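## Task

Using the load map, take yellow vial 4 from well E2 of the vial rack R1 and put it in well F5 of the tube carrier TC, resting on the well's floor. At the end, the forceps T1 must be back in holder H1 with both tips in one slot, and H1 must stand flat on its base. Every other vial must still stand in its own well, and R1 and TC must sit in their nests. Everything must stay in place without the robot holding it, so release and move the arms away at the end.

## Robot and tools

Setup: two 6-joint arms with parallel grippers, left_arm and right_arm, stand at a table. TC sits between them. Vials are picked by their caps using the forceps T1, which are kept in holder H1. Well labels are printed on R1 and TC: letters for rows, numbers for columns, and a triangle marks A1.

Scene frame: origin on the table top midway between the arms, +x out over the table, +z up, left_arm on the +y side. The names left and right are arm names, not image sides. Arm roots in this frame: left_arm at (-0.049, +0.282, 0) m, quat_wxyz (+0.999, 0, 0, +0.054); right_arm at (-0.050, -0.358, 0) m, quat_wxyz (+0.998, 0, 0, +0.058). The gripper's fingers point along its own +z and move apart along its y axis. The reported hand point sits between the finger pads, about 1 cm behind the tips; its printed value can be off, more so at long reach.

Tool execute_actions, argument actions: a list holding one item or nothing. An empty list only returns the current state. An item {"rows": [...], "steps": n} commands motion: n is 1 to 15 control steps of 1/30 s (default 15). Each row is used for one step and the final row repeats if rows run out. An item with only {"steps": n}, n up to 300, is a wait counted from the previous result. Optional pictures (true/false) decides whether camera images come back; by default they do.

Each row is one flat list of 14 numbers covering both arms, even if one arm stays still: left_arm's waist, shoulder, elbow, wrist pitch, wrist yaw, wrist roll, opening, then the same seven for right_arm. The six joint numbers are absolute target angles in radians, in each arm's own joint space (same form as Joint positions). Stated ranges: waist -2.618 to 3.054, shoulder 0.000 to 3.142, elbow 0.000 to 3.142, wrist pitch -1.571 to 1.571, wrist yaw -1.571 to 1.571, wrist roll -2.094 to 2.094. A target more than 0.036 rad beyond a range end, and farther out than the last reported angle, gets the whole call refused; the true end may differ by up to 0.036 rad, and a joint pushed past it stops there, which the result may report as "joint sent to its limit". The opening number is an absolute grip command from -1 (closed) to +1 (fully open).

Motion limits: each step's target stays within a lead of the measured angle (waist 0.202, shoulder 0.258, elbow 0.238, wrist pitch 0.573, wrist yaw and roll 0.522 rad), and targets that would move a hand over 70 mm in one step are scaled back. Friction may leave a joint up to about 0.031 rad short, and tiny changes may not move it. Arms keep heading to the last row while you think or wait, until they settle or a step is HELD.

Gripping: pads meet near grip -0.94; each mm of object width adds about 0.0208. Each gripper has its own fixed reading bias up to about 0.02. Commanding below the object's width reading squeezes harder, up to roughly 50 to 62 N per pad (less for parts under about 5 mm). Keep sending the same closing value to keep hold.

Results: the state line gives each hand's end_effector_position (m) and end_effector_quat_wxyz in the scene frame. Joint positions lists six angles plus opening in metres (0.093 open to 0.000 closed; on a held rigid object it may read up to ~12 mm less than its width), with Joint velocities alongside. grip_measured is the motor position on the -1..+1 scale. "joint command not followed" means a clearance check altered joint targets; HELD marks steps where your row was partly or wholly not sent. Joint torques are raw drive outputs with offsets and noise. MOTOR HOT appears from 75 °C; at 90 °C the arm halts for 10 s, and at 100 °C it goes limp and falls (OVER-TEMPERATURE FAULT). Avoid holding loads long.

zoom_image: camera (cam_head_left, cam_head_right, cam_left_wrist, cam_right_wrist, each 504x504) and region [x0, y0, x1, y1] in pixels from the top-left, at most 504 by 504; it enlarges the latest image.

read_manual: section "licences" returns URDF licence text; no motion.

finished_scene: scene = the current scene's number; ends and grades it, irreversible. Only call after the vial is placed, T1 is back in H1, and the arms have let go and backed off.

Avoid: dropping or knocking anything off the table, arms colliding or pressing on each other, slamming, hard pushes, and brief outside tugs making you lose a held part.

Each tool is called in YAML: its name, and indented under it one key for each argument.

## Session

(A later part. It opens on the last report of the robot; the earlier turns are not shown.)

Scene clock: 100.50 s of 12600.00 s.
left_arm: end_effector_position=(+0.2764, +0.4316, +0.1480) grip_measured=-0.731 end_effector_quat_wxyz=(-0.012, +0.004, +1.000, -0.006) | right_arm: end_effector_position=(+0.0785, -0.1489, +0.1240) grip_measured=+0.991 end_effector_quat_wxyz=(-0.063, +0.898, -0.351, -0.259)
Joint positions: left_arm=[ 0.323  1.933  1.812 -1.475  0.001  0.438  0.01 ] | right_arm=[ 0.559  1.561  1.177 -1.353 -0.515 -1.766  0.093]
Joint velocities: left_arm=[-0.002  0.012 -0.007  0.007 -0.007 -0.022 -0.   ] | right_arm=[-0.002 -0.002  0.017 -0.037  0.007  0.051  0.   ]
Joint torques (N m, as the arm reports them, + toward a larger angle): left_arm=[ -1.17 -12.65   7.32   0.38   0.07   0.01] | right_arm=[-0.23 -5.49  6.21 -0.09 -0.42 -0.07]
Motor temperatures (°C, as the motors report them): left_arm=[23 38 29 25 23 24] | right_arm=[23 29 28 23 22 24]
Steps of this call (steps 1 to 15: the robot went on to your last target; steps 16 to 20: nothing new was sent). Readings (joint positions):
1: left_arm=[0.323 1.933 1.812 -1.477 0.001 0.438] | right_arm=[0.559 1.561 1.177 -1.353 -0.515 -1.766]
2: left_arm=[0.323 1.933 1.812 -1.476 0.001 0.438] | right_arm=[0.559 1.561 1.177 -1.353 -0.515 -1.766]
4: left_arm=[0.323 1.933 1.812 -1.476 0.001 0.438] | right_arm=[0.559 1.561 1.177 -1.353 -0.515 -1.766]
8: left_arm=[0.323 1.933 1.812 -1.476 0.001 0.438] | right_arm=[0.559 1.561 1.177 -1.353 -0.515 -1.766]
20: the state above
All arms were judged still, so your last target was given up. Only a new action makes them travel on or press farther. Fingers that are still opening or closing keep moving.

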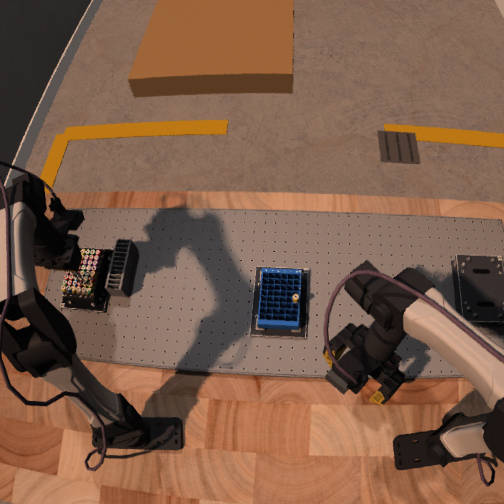

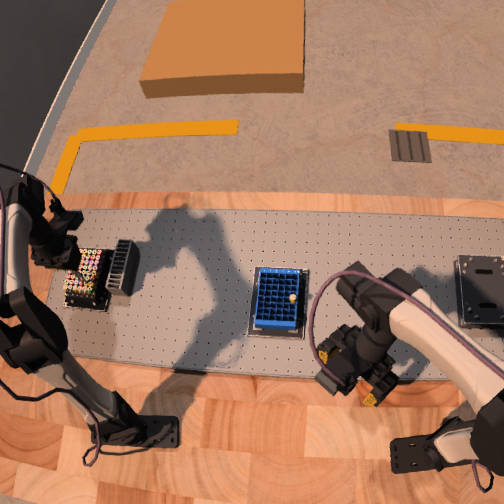

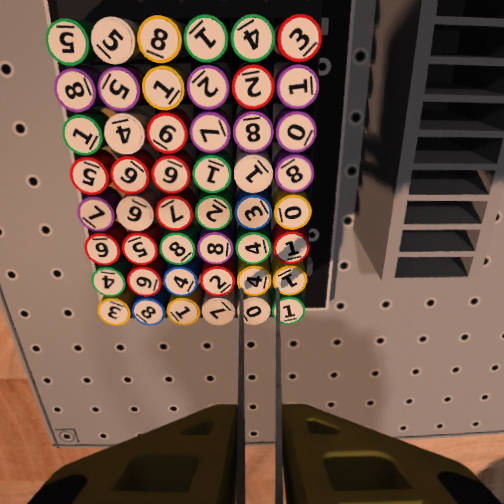

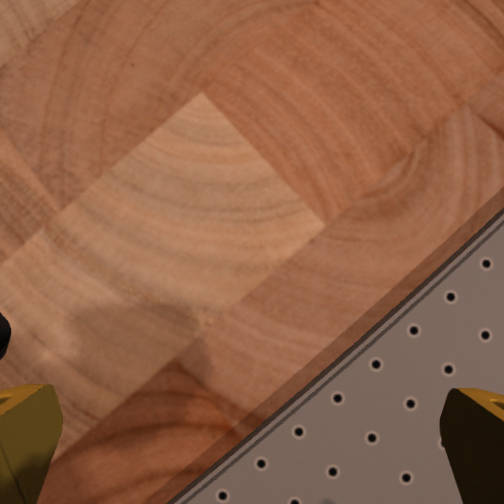

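execute_actions:
  actions:
    - {"rows": [[0.332,1.93,1.81,-1.447,0,0.435,-0.73, 0.559,1.561,1.177,-1.353,-0.515,-1.766,1]], "steps": 15}

Scene clock: 102.97 s of 12600.00 s.
left_arm: end_effector_position=(+0.2795, +0.4330, +0.1479) grip_measured=-0.731 end_effector_quat_wxyz=(-0.005, +0.004, +1.000, -0.003) | right_arm: end_effector_position=(+0.0785, -0.1489, +0.1240) grip_measured=+0.991 end_effector_quat_wxyz=(-0.063, +0.898, -0.351, -0.259)
Joint positions: left_arm=[ 0.323  1.933  1.812 -1.461  0.001  0.438  0.01 ] | right_arm=[ 0.559  1.561  1.177 -1.353 -0.515 -1.766  0.093]
Joint velocities: left_arm=[-0.007 -0.017 -0.012  0.066  0.022 -0.007 -0.   ] | right_arm=[ 0.002 -0.012  0.002 -0.022  0.022 -0.066 -0.001]
Joint torques (N m, as the arm reports them, + toward a larger angle): left_arm=[  0.07 -11.42   7.2    0.44   0.06   0.  ] | right_arm=[-0.14 -5.4   5.95 -0.08 -0.35 -0.07]
Motor temperatures (°C, as the motors report them): left_arm=[23 38 29 25 23 24] | right_arm=[23 29 28 23 22 24]
Steps of this call (steps 1 to 59: nothing new was sent; steps 60 to 74: all 15 steps of this action). Readings (joint positions):
60: left_arm=[0.323 1.933 1.812 -1.474 0.001 0.438] | right_arm=[0.559 1.561 1.177 -1.353 -0.515 -1.766]
61: left_arm=[0.323 1.933 1.812 -1.472 0.001 0.438] | right_arm=[0.559 1.561 1.177 -1.353 -0.515 -1.766]
63: left_arm=[0.323 1.933 1.812 -1.467 0.001 0.438] | right_arm=[0.559 1.561 1.177 -1.353 -0.515 -1.766]
67: left_arm=[0.323 1.933 1.812 -1.463 0.001 0.438] | right_arm=[0.559 1.561 1.177 -1.353 -0.515 -1.766]
74: the state above

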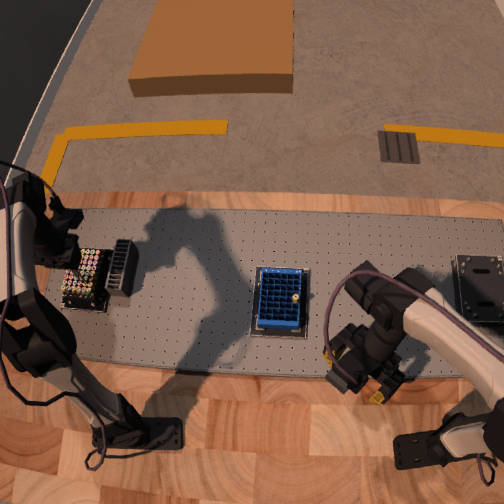

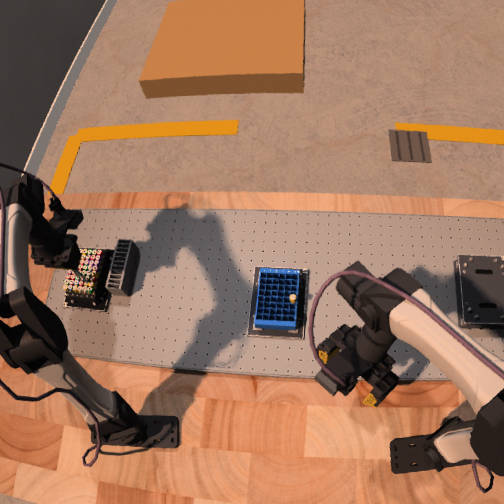

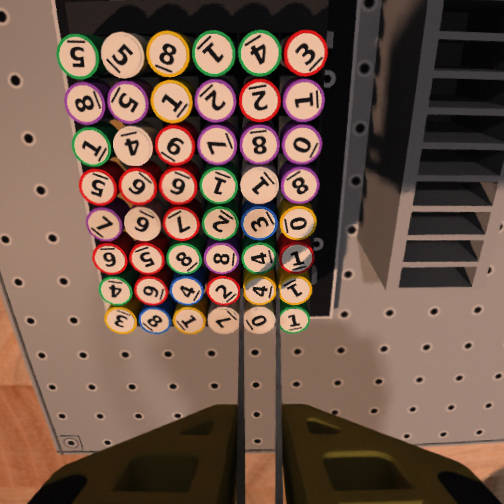

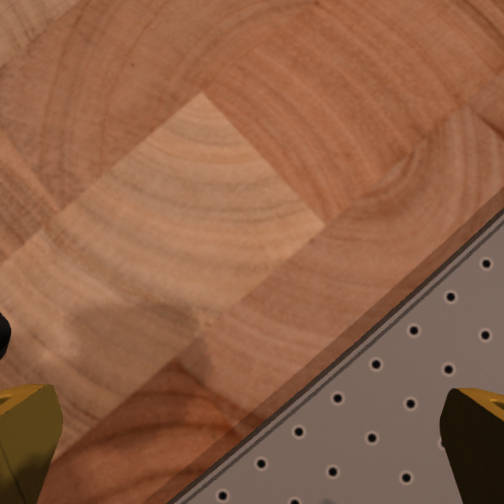

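execute_actions:
  actions:
    - {"rows": [[0.332,1.93,1.785,-1.427,0,0.435,-0.73, 0.559,1.561,1.177,-1.353,-0.515,-1.766,1]], "steps": 12}
  pictures: false

execute_actions:
  actions:
    - {"rows": [[0.332,1.93,1.765,-1.408,0,0.435,-0.73, 0.559,1.561,1.177,-1.353,-0.515,-1.766,1]], "steps": 15}

Scene clock: 106.80 s of 12600.00 s.
left_arm: end_effector_position=(+0.2812, +0.4338, +0.1449) grip_measured=-0.731 end_effector_quat_wxyz=(-0.002, +0.004, +1.000, -0.001) | right_arm: end_effector_position=(+0.0785, -0.1489, +0.1240) grip_measured=+0.991 end_effector_quat_wxyz=(-0.063, +0.898, -0.351, -0.259)
Joint positions: left_arm=[ 0.323  1.933  1.799 -1.443  0.001  0.438  0.01 ] | right_arm=[ 0.559  1.561  1.177 -1.353 -0.515 -1.766  0.093]
Joint velocities: left_arm=[ 0.012 -0.022 -0.022  0.007 -0.022 -0.066  0.001] | right_arm=[ 0.007 -0.012 -0.002 -0.066 -0.007 -0.007 -0.001]
Joint torques (N m, as the arm reports them, + toward a larger angle): left_arm=[  0.21 -11.26   6.18   0.4    0.06  -0.03] | right_arm=[-0.17 -5.41  6.2  -0.15 -0.37 -0.02]
Motor temperatures (°C, as the motors report them): left_arm=[23 39 29 25 23 24] | right_arm=[23 29 28 23 22 24]
Steps of this call (steps 1 to 15: the robot went on to your last target; steps 16 to 90: nothing new was sent; then 0.43 s passed at rest; steps 91 to 102: all 12 steps of this action). Readings (joint positions):
91: left_arm=[0.323 1.933 1.810 -1.458 0.001 0.438] | right_arm=[0.559 1.561 1.177 -1.353 -0.515 -1.766]
92: left_arm=[0.323 1.933 1.807 -1.455 0.001 0.438] | right_arm=[0.559 1.561 1.177 -1.353 -0.515 -1.766]
94: left_arm=[0.323 1.933 1.801 -1.449 0.001 0.438] | right_arm=[0.559 1.561 1.177 -1.353 -0.515 -1.766]
98: left_arm=[0.323 1.933 1.799 -1.445 0.001 0.438] | right_arm=[0.559 1.561 1.177 -1.353 -0.515 -1.766]
102: the state above

Scene clock: 107.30 s of 12600.00 s.
left_arm: end_effector_position=(+0.2817, +0.4340, +0.1399) grip_measured=-0.731 end_effector_quat_wxyz=(-0.002, +0.004, +1.000, -0.001) | right_arm: end_effector_position=(+0.0785, -0.1489, +0.1240) grip_measured=+0.991 end_effector_quat_wxyz=(-0.063, +0.898, -0.351, -0.259)
Joint positions: left_arm=[ 0.323  1.933  1.78  -1.423  0.001  0.438  0.01 ] | right_arm=[ 0.559  1.561  1.177 -1.353 -0.515 -1.766  0.093]
Joint velocities: left_arm=[ 0.002 -0.007  0.002 -0.066 -0.051  0.037 -0.   ] | right_arm=[ 0.012 -0.017 -0.007  0.051  0.007  0.022  0.   ]
Joint torques (N m, as the arm reports them, + toward a larger angle): left_arm=[  0.28 -11.39   6.16   0.39   0.04  -0.06] | right_arm=[-0.19 -5.63  6.02 -0.02 -0.35 -0.02]
Motor temperatures (°C, as the motors report them): left_arm=[23 39 29 25 23 24] | right_arm=[23 29 28 23 22 24]
Steps of this call (steps 1 to 15: all 15 steps of this action). Readings (joint positions):
1: left_arm=[0.323 1.933 1.796 -1.440 0.001 0.438] | right_arm=[0.559 1.561 1.177 -1.353 -0.515 -1.766]
2: left_arm=[0.323 1.933 1.793 -1.436 0.001 0.438] | right_arm=[0.559 1.561 1.177 -1.353 -0.515 -1.766]
4: left_arm=[0.323 1.933 1.783 -1.429 0.001 0.438] | right_arm=[0.559 1.561 1.177 -1.353 -0.515 -1.766]
8: left_arm=[0.323 1.933 1.780 -1.425 0.001 0.438] | right_arm=[0.559 1.561 1.177 -1.353 -0.515 -1.766]
15: the state above

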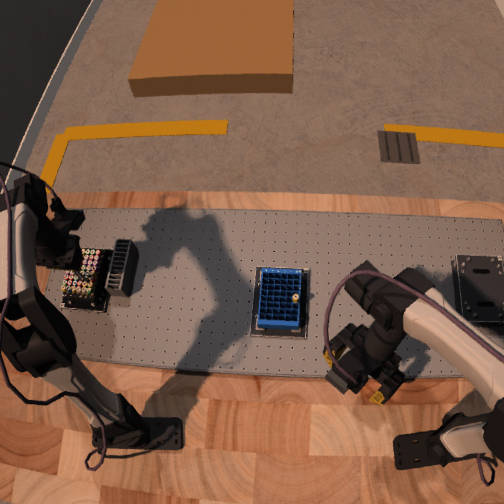

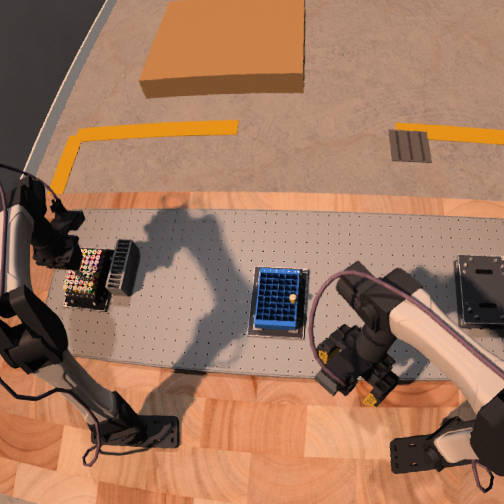

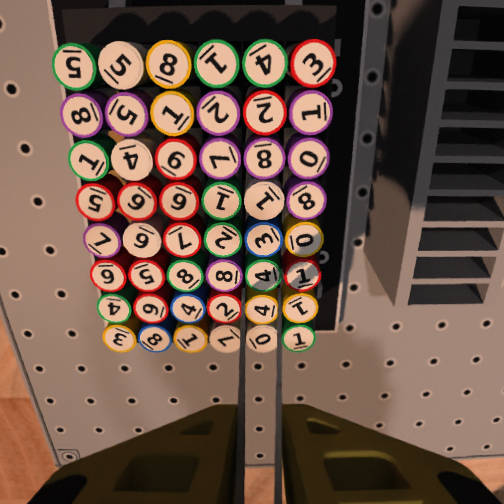

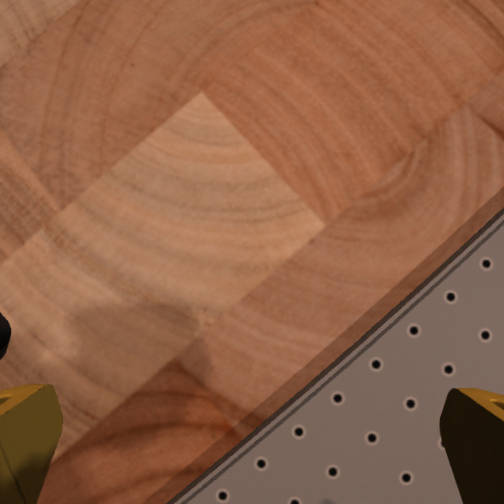

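Squeeze and lift a bit.

execute_actions:
  actions:
    - {"rows": [[0.332,1.93,1.765,-1.408,0,0.435,-0.84, 0.559,1.561,1.177,-1.353,-0.515,-1.766,1]], "steps": 12}
  pictures: false

execute_actions:
  actions:
    - {"rows": [[0.332,1.93,1.84,-1.48,0,0.435,-0.84, 0.559,1.561,1.177,-1.353,-0.515,-1.766,1]], "steps": 12}
  pictures: false

execute_actions:
  actions:
    - {"rows": [[0.332,1.925,1.89,-1.535,0,0.435,-0.84, 0.559,1.561,1.177,-1.353,-0.515,-1.766,1]], "steps": 15}

Scene clock: 110.97 s of 12600.00 s.
left_arm: end_effector_position=(+0.2822, +0.4335, +0.1399) grip_measured=-0.837 end_effector_quat_wxyz=(-0.001, +0.004, +1.000, -0.003) | right_arm: end_effector_position=(+0.0785, -0.1489, +0.1240) grip_measured=+0.991 end_effector_quat_wxyz=(-0.063, +0.898, -0.351, -0.259)
Joint positions: left_arm=[ 0.323  1.933  1.78  -1.422  0.004  0.438  0.005] | right_arm=[ 0.559  1.561  1.177 -1.353 -0.515 -1.766  0.093]
Joint velocities: left_arm=[ 0.002 -0.012  0.002  0.037 -0.022  0.037 -0.   ] | right_arm=[-0.002 -0.002  0.002  0.007  0.037 -0.066 -0.   ]
Joint torques (N m, as the arm reports them, + toward a larger angle): left_arm=[  0.3  -11.35   6.18   0.4    0.    -0.05] | right_arm=[-0.17 -5.53  6.05 -0.09 -0.38  0.  ]
Motor temperatures (°C, as the motors report them): left_arm=[23 39 29 25 23 24] | right_arm=[23 29 28 23 22 24]
Steps of this call (steps 1 to 15: the robot went on to your last target; steps 16 to 90: nothing new was sent; then 0.27 s passed at rest; steps 91 to 102: all 12 steps of this action). Readings (joint positions):
91: left_arm=[0.323 1.933 1.780 -1.422 0.001 0.438] | right_arm=[0.559 1.561 1.177 -1.353 -0.515 -1.766]
92: left_arm=[0.323 1.933 1.780 -1.422 0.003 0.438] | right_arm=[0.559 1.561 1.177 -1.353 -0.515 -1.766]
94: left_arm=[0.323 1.933 1.780 -1.422 0.004 0.438] | right_arm=[0.559 1.561 1.177 -1.353 -0.515 -1.766]
98: left_arm=[0.323 1.933 1.780 -1.422 0.004 0.438] | right_arm=[0.559 1.561 1.177 -1.353 -0.515 -1.766]
102: the state above

Scene clock: 111.37 s of 12600.00 s.
left_arm: end_effector_position=(+0.2809, +0.4329, +0.1488) grip_measured=-0.838 end_effector_quat_wxyz=(-0.003, +0.004, +1.000, -0.004) | right_arm: end_effector_position=(+0.0785, -0.1489, +0.1240) grip_measured=+0.991 end_effector_quat_wxyz=(-0.063, +0.898, -0.351, -0.259)
Joint positions: left_arm=[ 0.323  1.936  1.819 -1.464  0.004  0.438  0.005] | right_arm=[ 0.559  1.561  1.177 -1.353 -0.515 -1.766  0.093]
Joint velocities: left_arm=[ 0.002  0.012 -0.012 -0.037  0.007 -0.022  0.001] | right_arm=[-0.007 -0.002 -0.007  0.037  0.007  0.022 -0.001]
Joint torques (N m, as the arm reports them, + toward a larger angle): left_arm=[  0.16 -11.54   9.18   0.17   0.05  -0.02] | right_arm=[ 0.03 -5.48  6.01 -0.13 -0.44  0.01]
Motor temperatures (°C, as the motors report them): left_arm=[23 39 29 25 23 24] | right_arm=[23 29 28 23 22 24]
Steps of this call (steps 1 to 12: all 12 steps of this action). Readings (joint positions):
1: left_arm=[0.323 1.934 1.786 -1.430 0.004 0.438] | right_arm=[0.559 1.561 1.177 -1.353 -0.515 -1.766]
2: left_arm=[0.323 1.936 1.795 -1.438 0.004 0.438] | right_arm=[0.559 1.561 1.177 -1.353 -0.515 -1.766]
4: left_arm=[0.323 1.936 1.810 -1.451 0.004 0.438] | right_arm=[0.559 1.561 1.177 -1.353 -0.515 -1.766]
8: left_arm=[0.323 1.936 1.819 -1.458 0.004 0.438] | right_arm=[0.559 1.561 1.177 -1.353 -0.515 -1.766]
12: the state above

Scene clock: 111.87 s of 12600.00 s.
left_arm: end_effector_position=(+0.2782, +0.4317, +0.1616) grip_measured=-0.838 end_effector_quat_wxyz=(-0.005, +0.004, +1.000, -0.005) | right_arm: end_effector_position=(+0.0785, -0.1489, +0.1240) grip_measured=+0.991 end_effector_quat_wxyz=(-0.063, +0.898, -0.351, -0.259)
Joint positions: left_arm=[ 0.323  1.936  1.871 -1.52   0.004  0.438  0.005] | right_arm=[ 0.559  1.561  1.177 -1.353 -0.515 -1.766  0.093]
Joint velocities: left_arm=[-0.017 -0.007  0.002 -0.037 -0.022 -0.051 -0.001] | right_arm=[ 0.002  0.002  0.002  0.022  0.022 -0.007  0.001]
Joint torques (N m, as the arm reports them, + toward a larger angle): left_arm=[  0.16 -12.     8.94   0.13   0.03  -0.02] | right_arm=[-0.03 -5.33  6.19 -0.11 -0.38 -0.07]
Motor temperatures (°C, as the motors report them): left_arm=[23 39 29 25 23 24] | right_arm=[23 29 28 23 22 24]
Steps of this call (steps 1 to 15: all 15 steps of this action). Readings (joint positions):
1: left_arm=[0.323 1.937 1.828 -1.474 0.004 0.438] | right_arm=[0.559 1.561 1.177 -1.353 -0.515 -1.766]
2: left_arm=[0.323 1.939 1.840 -1.485 0.004 0.438] | right_arm=[0.559 1.561 1.177 -1.353 -0.515 -1.766]
4: left_arm=[0.323 1.937 1.862 -1.498 0.004 0.438] | right_arm=[0.559 1.561 1.177 -1.353 -0.515 -1.766]
8: left_arm=[0.323 1.936 1.871 -1.510 0.004 0.438] | right_arm=[0.559 1.561 1.177 -1.353 -0.515 -1.766]
15: the state above

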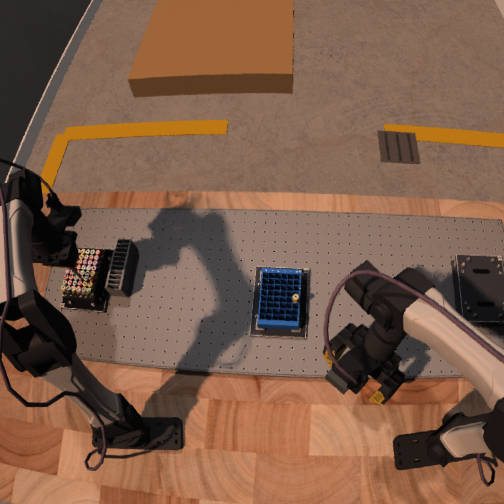

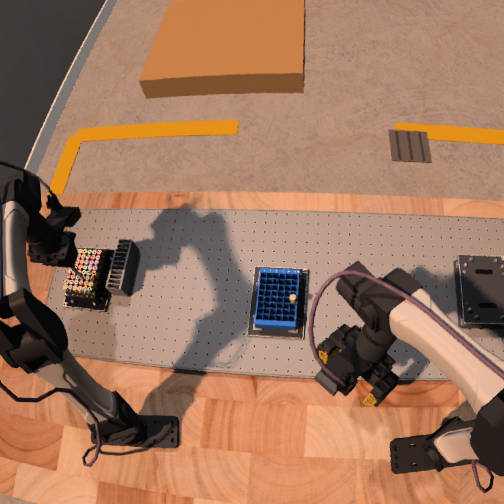

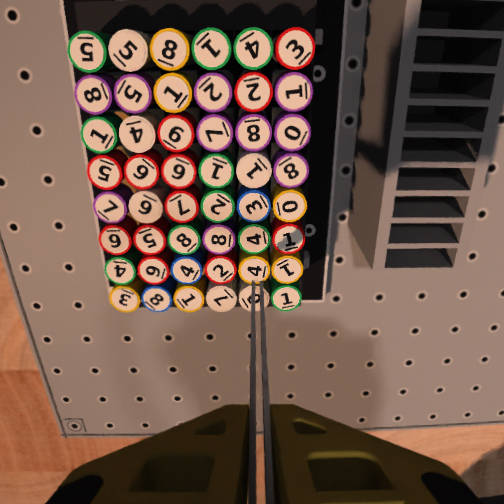

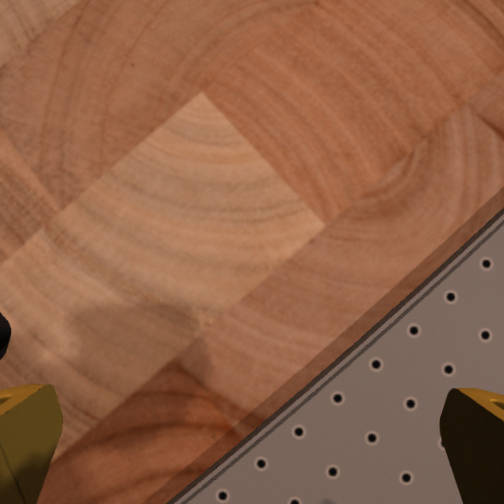

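execute_actions:
  actions:
    - {"rows": [[0.332,1.93,1.80,-1.455,0,0.435,-0.73, 0.559,1.561,1.177,-1.353,-0.515,-1.766,1]], "steps": 15}
  pictures: false

execute_actions:
  actions:
    - {"steps": 10}

zoom_image:
  camera: "cam_left_wrist"
  region: [190, 230, 330, 370]

Scene clock: 116.70 s of 12600.00 s.
left_arm: end_effector_position=(+0.2777, +0.4314, +0.1476) grip_measured=-0.731 end_effector_quat_wxyz=(-0.009, +0.004, +1.000, -0.007) | right_arm: end_effector_position=(+0.0785, -0.1489, +0.1240) grip_measured=+0.991 end_effector_quat_wxyz=(-0.063, +0.898, -0.351, -0.259)
Joint positions: left_arm=[ 0.323  1.933  1.811 -1.47   0.004  0.438  0.01 ] | right_arm=[ 0.559  1.561  1.177 -1.353 -0.515 -1.766  0.093]
Joint velocities: left_arm=[ 0.012 -0.007 -0.002  0.051 -0.007 -0.022  0.   ] | right_arm=[ 0.007  0.007 -0.012 -0.007 -0.022 -0.081 -0.001]
Joint torques (N m, as the arm reports them, + toward a larger angle): left_arm=[  0.38 -11.46   6.43   0.44  -0.04   0.  ] | right_arm=[ 0.03 -5.49  5.97 -0.08 -0.42 -0.05]
Motor temperatures (°C, as the motors report them): left_arm=[23 39 30 25 23 24] | right_arm=[23 29 28 23 22 24]
Steps of this call (steps 1 to 15: the robot went on to your last target; steps 16 to 90: nothing new was sent; then 1.33 s passed at rest; steps 91 to 105: all 15 steps of this action). Readings (joint positions):
91: left_arm=[0.323 1.935 1.862 -1.512 0.004 0.438] | right_arm=[0.559 1.561 1.177 -1.353 -0.515 -1.766]
92: left_arm=[0.323 1.932 1.846 -1.501 0.004 0.438] | right_arm=[0.559 1.561 1.177 -1.353 -0.515 -1.766]
94: left_arm=[0.323 1.933 1.822 -1.490 0.004 0.438] | right_arm=[0.559 1.561 1.177 -1.353 -0.515 -1.766]
98: left_arm=[0.323 1.933 1.811 -1.480 0.004 0.438] | right_arm=[0.559 1.561 1.177 -1.353 -0.515 -1.766]
105: the state above

Scene clock: 117.03 s of 12600.00 s.
left_arm: end_effector_position=(+0.2780, +0.4316, +0.1476) grip_measured=-0.731 end_effector_quat_wxyz=(-0.008, +0.004, +1.000, -0.006) | right_arm: end_effector_position=(+0.0785, -0.1489, +0.1240) grip_measured=+0.991 end_effector_quat_wxyz=(-0.063, +0.898, -0.351, -0.259)
Joint positions: left_arm=[ 0.323  1.933  1.811 -1.469  0.004  0.438  0.01 ] | right_arm=[ 0.559  1.561  1.177 -1.353 -0.515 -1.766  0.093]
Joint velocities: left_arm=[-0.002  0.002  0.002 -0.037  0.007  0.007 -0.001] | right_arm=[ 0.007  0.027  0.002  0.022 -0.037  0.022 -0.   ]
Joint torques (N m, as the arm reports them, + toward a larger angle): left_arm=[  0.09 -11.28   6.42   0.4    0.01  -0.02] | right_arm=[-0.18 -5.57  5.73 -0.07 -0.42  0.01]
Motor temperatures (°C, as the motors report them): left_arm=[23 39 30 25 23 24] | right_arm=[23 29 28 23 22 24]
Steps of this call (steps 1 to 10: the robot went on to your last target). Readings (joint positions):
1: left_arm=[0.323 1.933 1.811 -1.470 0.004 0.438] | right_arm=[0.559 1.561 1.177 -1.353 -0.515 -1.766]
2: left_arm=[0.323 1.933 1.811 -1.470 0.004 0.438] | right_arm=[0.559 1.561 1.177 -1.353 -0.515 -1.766]
4: left_arm=[0.323 1.933 1.811 -1.469 0.004 0.438] | right_arm=[0.559 1.561 1.177 -1.353 -0.515 -1.766]
8: left_arm=[0.323 1.933 1.811 -1.469 0.004 0.438] | right_arm=[0.559 1.561 1.177 -1.353 -0.515 -1.766]
10: the state above

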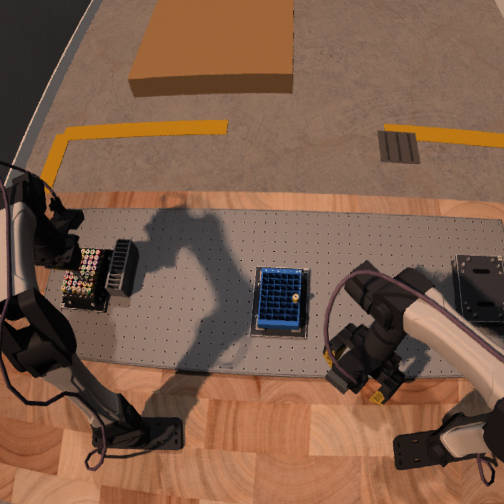

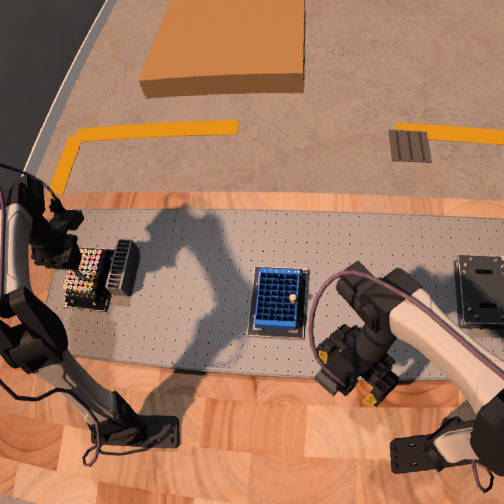

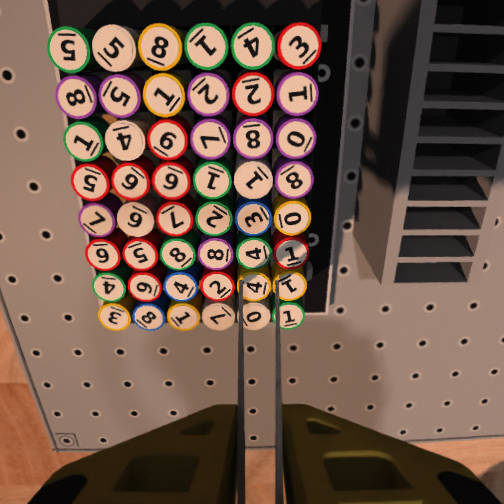

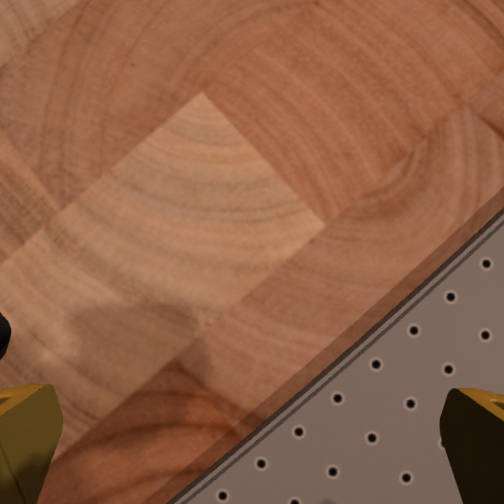

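Region (190, 230, 330, 370) of cam_left_wrist's 504x504 image, scaled by 3.600, with more detail than that image has.

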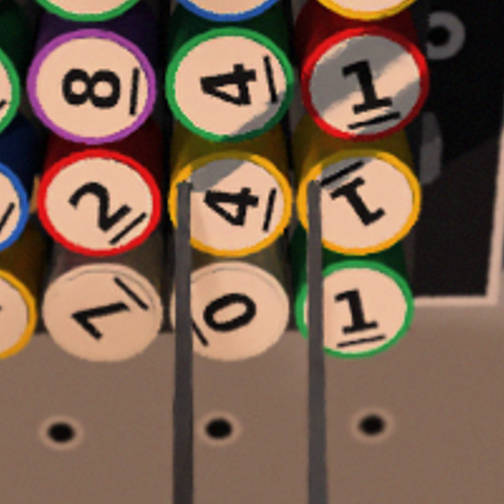

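execute_actions:
  actions:
    - {"rows": [[0.339,1.93,1.80,-1.455,0,0.435,-0.715, 0.559,1.561,1.177,-1.353,-0.515,-1.766,1]], "steps": 15}

zoom_image:
  camera: "cam_left_wrist"
  region: [190, 230, 330, 370]

Scene clock: 120.40 s of 12600.00 s.
left_arm: end_effector_position=(+0.2769, +0.4341, +0.1476) grip_measured=-0.716 end_effector_quat_wxyz=(-0.008, -0.000, +1.000, -0.006) | right_arm: end_effector_position=(+0.0785, -0.1489, +0.1240) grip_measured=+0.991 end_effector_quat_wxyz=(-0.063, +0.898, -0.351, -0.259)
Joint positions: left_arm=[ 0.33   1.933  1.811 -1.469  0.004  0.438  0.011] | right_arm=[ 0.559  1.561  1.177 -1.353 -0.515 -1.766  0.093]
Joint velocities: left_arm=[-0.002 -0.017  0.012 -0.037 -0.051 -0.037 -0.003] | right_arm=[-0.007 -0.012  0.022 -0.007  0.022  0.037 -0.001]
Joint torques (N m, as the arm reports them, + toward a larger angle): left_arm=[  0.26 -11.37   6.37   0.42   0.    -0.03] | right_arm=[-0.26 -5.51  6.13 -0.07 -0.38 -0.06]
Motor temperatures (°C, as the motors report them): left_arm=[23 39 30 25 23 24] | right_arm=[23 29 28 23 22 24]
Steps of this call (steps 1 to 15: the robot went on to your last target; steps 16 to 86: nothing new was sent; steps 87 to 101: all 15 steps of this action). Readings (joint positions):
87: left_arm=[0.323 1.933 1.811 -1.469 0.004 0.438] | right_arm=[0.559 1.561 1.177 -1.353 -0.515 -1.766]
88: left_arm=[0.324 1.933 1.811 -1.469 0.004 0.438] | right_arm=[0.559 1.561 1.177 -1.353 -0.515 -1.766]
90: left_arm=[0.328 1.933 1.811 -1.469 0.004 0.438] | right_arm=[0.559 1.561 1.177 -1.353 -0.515 -1.766]
94: left_arm=[0.330 1.933 1.811 -1.469 0.004 0.438] | right_arm=[0.559 1.561 1.177 -1.353 -0.515 -1.766]
101: the state above

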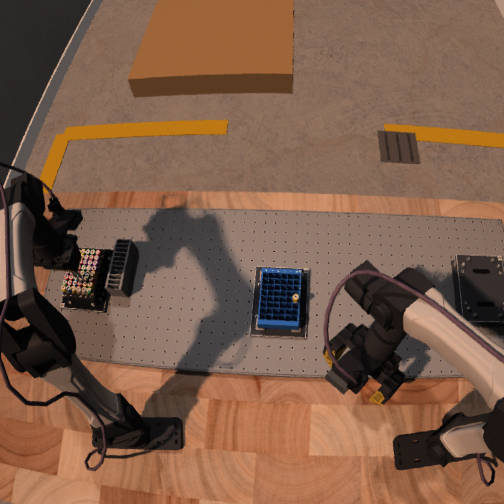

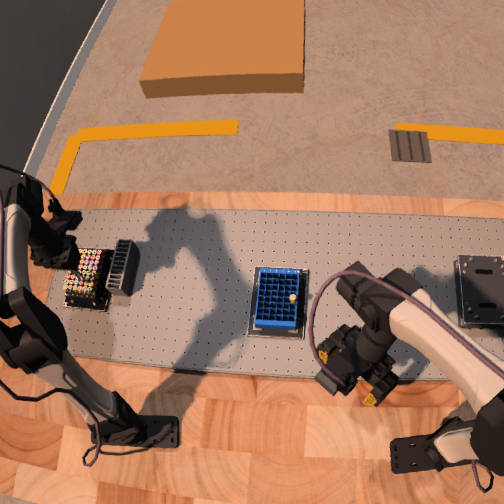

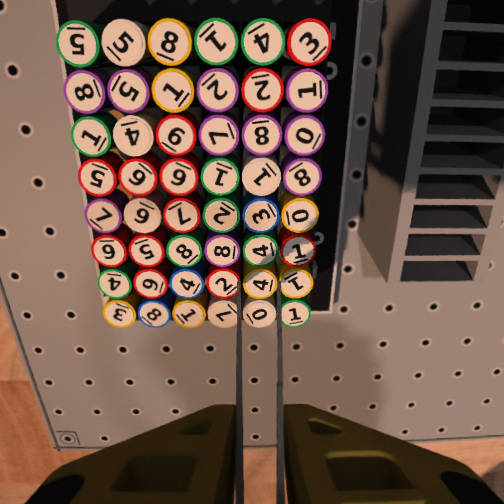

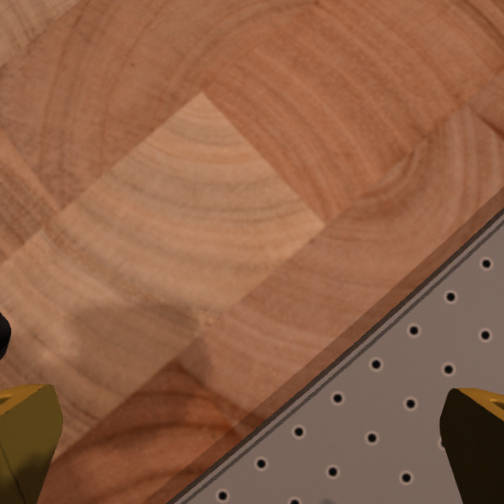

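Region (190, 230, 330, 370) of cam_left_wrist's 504x504 image, scaled by 3.600, with more detail than that image has.

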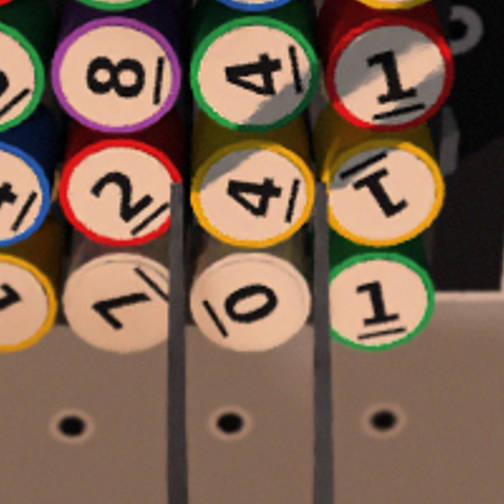

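execute_actions:
  actions:
    - {"rows": [[0.339,1.93,1.80,-1.455,0,0.435,-0.727, 0.559,1.561,1.177,-1.353,-0.515,-1.766,1]], "steps": 6}
  pictures: false

execute_actions:
  actions:
    - {"rows": [[0.339,1.93,1.778,-1.436,0,0.435,-0.727, 0.559,1.561,1.177,-1.353,-0.515,-1.766,1]], "steps": 12}
  pictures: false

execute_actions:
  actions:
    - {"rows": [[0.339,1.93,1.757,-1.417,0,0.435,-0.727, 0.559,1.561,1.177,-1.353,-0.515,-1.766,1]], "steps": 15}

zoom_image:
  camera: "cam_left_wrist"
  region: [190, 230, 330, 370]

Scene clock: 125.40 s of 12600.00 s.
left_arm: end_effector_position=(+0.2769, +0.4341, +0.1476) grip_measured=-0.725 end_effector_quat_wxyz=(-0.008, -0.000, +1.000, -0.006) | right_arm: end_effector_position=(+0.0785, -0.1489, +0.1240) grip_measured=+0.991 end_effector_quat_wxyz=(-0.063, +0.898, -0.351, -0.259)
Joint positions: left_arm=[ 0.33   1.933  1.811 -1.469  0.004  0.438  0.01 ] | right_arm=[ 0.559  1.561  1.177 -1.353 -0.515 -1.766  0.093]
Joint velocities: left_arm=[-0.002  0.007  0.012  0.037  0.007  0.022 -0.   ] | right_arm=[-0.002 -0.002  0.012 -0.007  0.037 -0.007  0.   ]
Joint torques (N m, as the arm reports them, + toward a larger angle): left_arm=[  0.13 -11.32   6.34   0.42   0.    -0.03] | right_arm=[ 0.01 -5.57  6.14 -0.1  -0.37  0.  ]
Motor temperatures (°C, as the motors report them): left_arm=[23 40 30 25 23 24] | right_arm=[23 29 28 23 22 24]
Steps of this call (steps 1 to 15: the robot went on to your last target; steps 16 to 90: nothing new was sent; then 1.80 s passed at rest; steps 91 to 96: all 6 steps of this action). Readings (joint positions):
91: left_arm=[0.330 1.933 1.811 -1.469 0.004 0.438] | right_arm=[0.559 1.561 1.177 -1.353 -0.515 -1.766]
92: left_arm=[0.330 1.933 1.811 -1.469 0.004 0.438] | right_arm=[0.559 1.561 1.177 -1.353 -0.515 -1.766]
94: left_arm=[0.330 1.933 1.811 -1.469 0.004 0.438] | right_arm=[0.559 1.561 1.177 -1.353 -0.515 -1.766]
96: the state above

Scene clock: 125.80 s of 12600.00 s.
left_arm: end_effector_position=(+0.2776, +0.4344, +0.1437) grip_measured=-0.725 end_effector_quat_wxyz=(-0.008, -0.000, +1.000, -0.006) | right_arm: end_effector_position=(+0.0785, -0.1489, +0.1240) grip_measured=+0.991 end_effector_quat_wxyz=(-0.063, +0.898, -0.351, -0.259)
Joint positions: left_arm=[ 0.33   1.933  1.795 -1.452  0.004  0.438  0.01 ] | right_arm=[ 0.559  1.561  1.177 -1.353 -0.515 -1.766  0.093]
Joint velocities: left_arm=[ 0.017 -0.007 -0.007 -0.022 -0.066  0.007 -0.   ] | right_arm=[-0.002  0.012  0.007 -0.037  0.022 -0.022  0.   ]
Joint torques (N m, as the arm reports them, + toward a larger angle): left_arm=[  0.12 -11.34   5.94   0.43   0.01  -0.03] | right_arm=[-0.06 -5.49  5.81 -0.11 -0.41 -0.05]
Motor temperatures (°C, as the motors report them): left_arm=[23 40 30 25 23 24] | right_arm=[23 29 28 23 22 24]
Steps of this call (steps 1 to 12: all 12 steps of this action). Readings (joint positions):
1: left_arm=[0.330 1.933 1.808 -1.466 0.004 0.438] | right_arm=[0.559 1.561 1.177 -1.353 -0.515 -1.766]
2: left_arm=[0.330 1.933 1.804 -1.462 0.004 0.438] | right_arm=[0.559 1.561 1.177 -1.353 -0.515 -1.766]
4: left_arm=[0.330 1.933 1.796 -1.458 0.004 0.438] | right_arm=[0.559 1.561 1.177 -1.353 -0.515 -1.766]
8: left_arm=[0.330 1.933 1.795 -1.454 0.004 0.438] | right_arm=[0.559 1.561 1.177 -1.353 -0.515 -1.766]
12: the state above

Scene clock: 126.30 s of 12600.00 s.
left_arm: end_effector_position=(+0.2774, +0.4344, +0.1384) grip_measured=-0.725 end_effector_quat_wxyz=(-0.009, -0.000, +1.000, -0.007) | right_arm: end_effector_position=(+0.0785, -0.1489, +0.1240) grip_measured=+0.991 end_effector_quat_wxyz=(-0.063, +0.898, -0.351, -0.259)
Joint positions: left_arm=[ 0.33   1.933  1.774 -1.433  0.004  0.438  0.01 ] | right_arm=[ 0.559  1.561  1.177 -1.353 -0.515 -1.766  0.093]
Joint velocities: left_arm=[-0.007 -0.002 -0.002 -0.007 -0.007  0.051  0.   ] | right_arm=[-0.007  0.002  0.012  0.007 -0.051  0.066 -0.001]
Joint torques (N m, as the arm reports them, + toward a larger angle): left_arm=[  0.04 -11.44   5.87   0.39  -0.01   0.  ] | right_arm=[-0.21 -5.51  5.92 -0.06 -0.42 -0.03]
Motor temperatures (°C, as the motors report them): left_arm=[23 40 30 25 23 24] | right_arm=[23 29 28 23 22 24]
Steps of this call (steps 1 to 15: all 15 steps of this action). Readings (joint positions):
1: left_arm=[0.330 1.933 1.792 -1.448 0.004 0.438] | right_arm=[0.559 1.561 1.177 -1.353 -0.515 -1.766]
2: left_arm=[0.330 1.933 1.788 -1.445 0.004 0.438] | right_arm=[0.559 1.561 1.177 -1.353 -0.515 -1.766]
4: left_arm=[0.330 1.933 1.778 -1.438 0.004 0.438] | right_arm=[0.559 1.561 1.177 -1.353 -0.515 -1.766]
8: left_arm=[0.330 1.933 1.774 -1.433 0.004 0.438] | right_arm=[0.559 1.561 1.177 -1.353 -0.515 -1.766]
15: the state above

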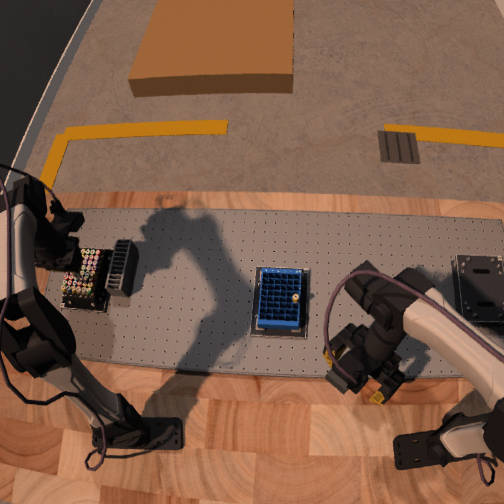

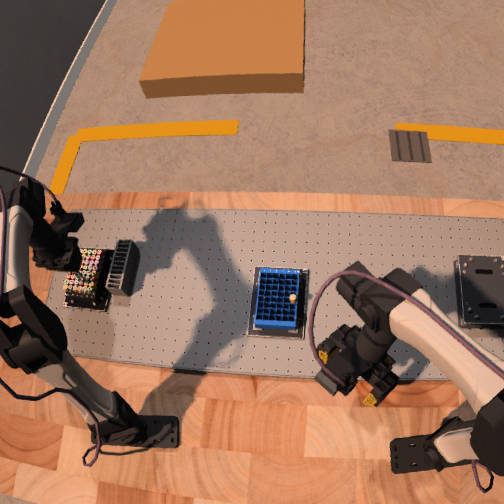

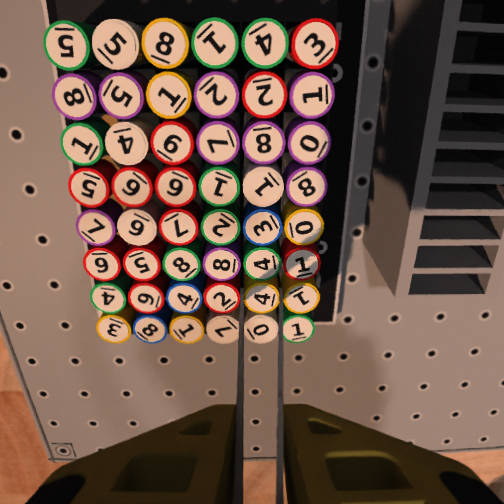

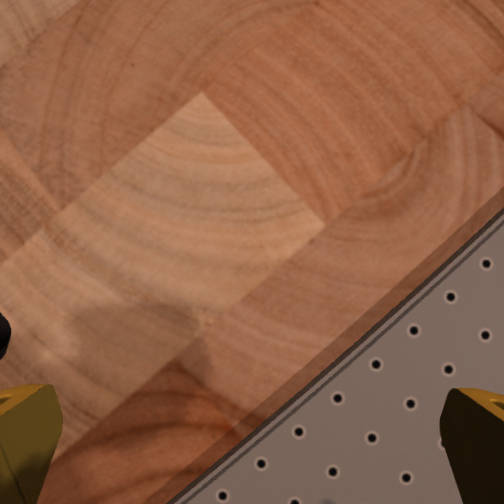

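Region (190, 230, 330, 370) of cam_left_wrist's 504x504 image, scaled by 3.600, with more detail than that image has.

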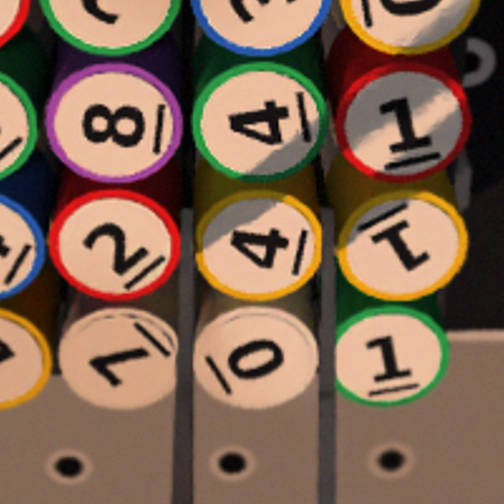

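Squeeze harder and check before lifting.

execute_actions:
  actions:
    - {"rows": [[0.339,1.93,1.757,-1.417,0,0.435,-0.92, 0.559,1.561,1.177,-1.353,-0.515,-1.766,1]], "steps": 15}
  pictures: false

execute_actions:
  actions:
    - {"rows": [[0.339,1.93,1.815,-1.47,0,0.435,-0.92, 0.559,1.561,1.177,-1.353,-0.515,-1.766,1]], "steps": 15}

zoom_image:
  camera: "cam_left_wrist"
  region: [190, 230, 330, 370]

Scene clock: 129.87 s of 12600.00 s.
left_arm: end_effector_position=(+0.2775, +0.4342, +0.1384) grip_measured=-0.906 end_effector_quat_wxyz=(-0.009, -0.000, +1.000, -0.007) | right_arm: end_effector_position=(+0.0785, -0.1489, +0.1240) grip_measured=+0.991 end_effector_quat_wxyz=(-0.063, +0.898, -0.351, -0.259)
Joint positions: left_arm=[ 0.33   1.933  1.774 -1.433  0.005  0.438  0.002] | right_arm=[ 0.559  1.561  1.177 -1.353 -0.515 -1.766  0.093]
Joint velocities: left_arm=[-0.007 -0.002 -0.012 -0.007  0.022 -0.037 -0.   ] | right_arm=[ 0.002  0.012 -0.007  0.037 -0.007  0.007 -0.001]
Joint torques (N m, as the arm reports them, + toward a larger angle): left_arm=[  0.01 -11.26   5.87   0.43  -0.01  -0.01] | right_arm=[ 0.15 -5.55  6.04 -0.07 -0.41 -0.02]
Motor temperatures (°C, as the motors report them): left_arm=[23 40 30 25 23 24] | right_arm=[23 29 28 23 22 24]
Steps of this call (steps 1 to 15: the robot went on to your last target; steps 16 to 90: nothing new was sent; then 0.07 s passed at rest; steps 91 to 105: all 15 steps of this action). Readings (joint positions):
91: left_arm=[0.330 1.933 1.774 -1.433 0.004 0.438] | right_arm=[0.559 1.561 1.177 -1.353 -0.515 -1.766]
92: left_arm=[0.330 1.933 1.774 -1.433 0.005 0.438] | right_arm=[0.559 1.561 1.177 -1.353 -0.515 -1.766]
94: left_arm=[0.330 1.933 1.774 -1.433 0.005 0.438] | right_arm=[0.559 1.561 1.177 -1.353 -0.515 -1.766]
98: left_arm=[0.330 1.933 1.774 -1.433 0.005 0.438] | right_arm=[0.559 1.561 1.177 -1.353 -0.515 -1.766]
105: the state above

Scene clock: 130.37 s of 12600.00 s.
left_arm: end_effector_position=(+0.2767, +0.4339, +0.1431) grip_measured=-0.906 end_effector_quat_wxyz=(-0.010, -0.000, +1.000, -0.007) | right_arm: end_effector_position=(+0.0785, -0.1489, +0.1240) grip_measured=+0.991 end_effector_quat_wxyz=(-0.063, +0.898, -0.351, -0.259)
Joint positions: left_arm=[ 0.33   1.933  1.793 -1.454  0.005  0.438  0.002] | right_arm=[ 0.559  1.561  1.177 -1.353 -0.515 -1.766  0.093]
Joint velocities: left_arm=[-0.012 -0.002 -0.007  0.022  0.007 -0.022 -0.002] | right_arm=[-0.017  0.007  0.027  0.022 -0.022  0.081 -0.   ]
Joint torques (N m, as the arm reports them, + toward a larger angle): left_arm=[  0.   -11.39   9.41   0.1    0.     0.01] | right_arm=[-0.14 -5.6   6.04 -0.1  -0.36 -0.01]
Motor temperatures (°C, as the motors report them): left_arm=[23 40 30 25 23 24] | right_arm=[23 29 28 23 22 24]
Steps of this call (steps 1 to 15: all 15 steps of this action). Readings (joint positions):
1: left_arm=[0.330 1.933 1.777 -1.437 0.005 0.438] | right_arm=[0.559 1.561 1.177 -1.353 -0.515 -1.766]
2: left_arm=[0.330 1.933 1.781 -1.441 0.005 0.438] | right_arm=[0.559 1.561 1.177 -1.353 -0.515 -1.766]
4: left_arm=[0.330 1.933 1.790 -1.449 0.005 0.438] | right_arm=[0.559 1.561 1.177 -1.353 -0.515 -1.766]
8: left_arm=[0.330 1.933 1.793 -1.454 0.005 0.438] | right_arm=[0.559 1.561 1.177 -1.353 -0.515 -1.766]
15: the state above

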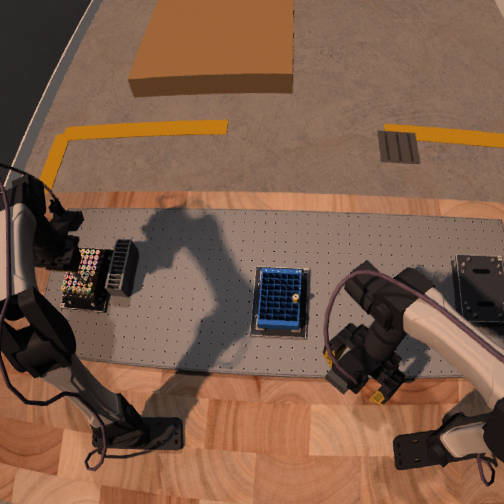

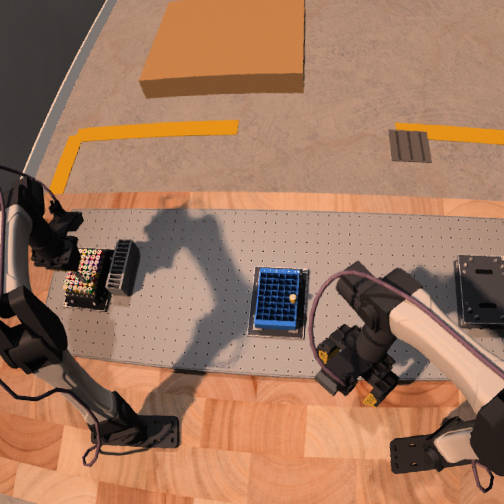

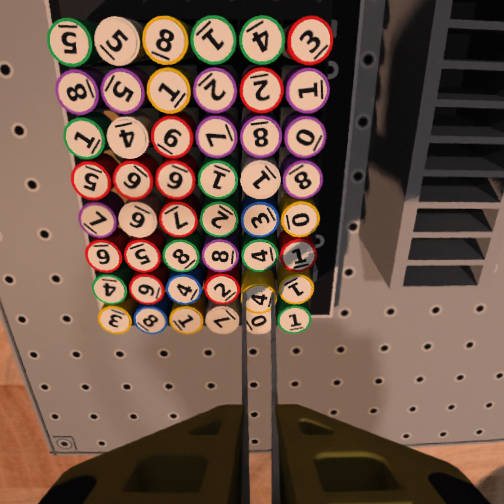

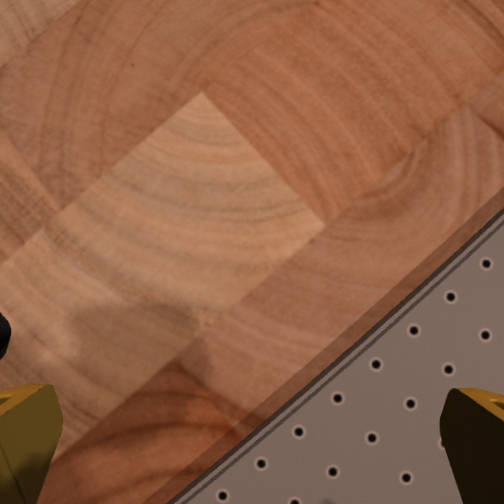

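Region (190, 230, 330, 370) of cam_left_wrist's 504x504 image, scaled by 3.600, with more detail than that image has.

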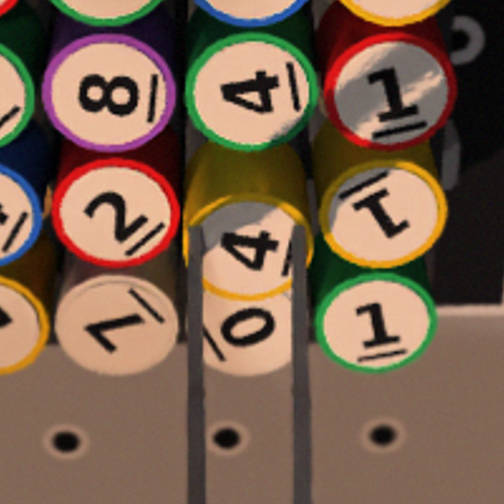

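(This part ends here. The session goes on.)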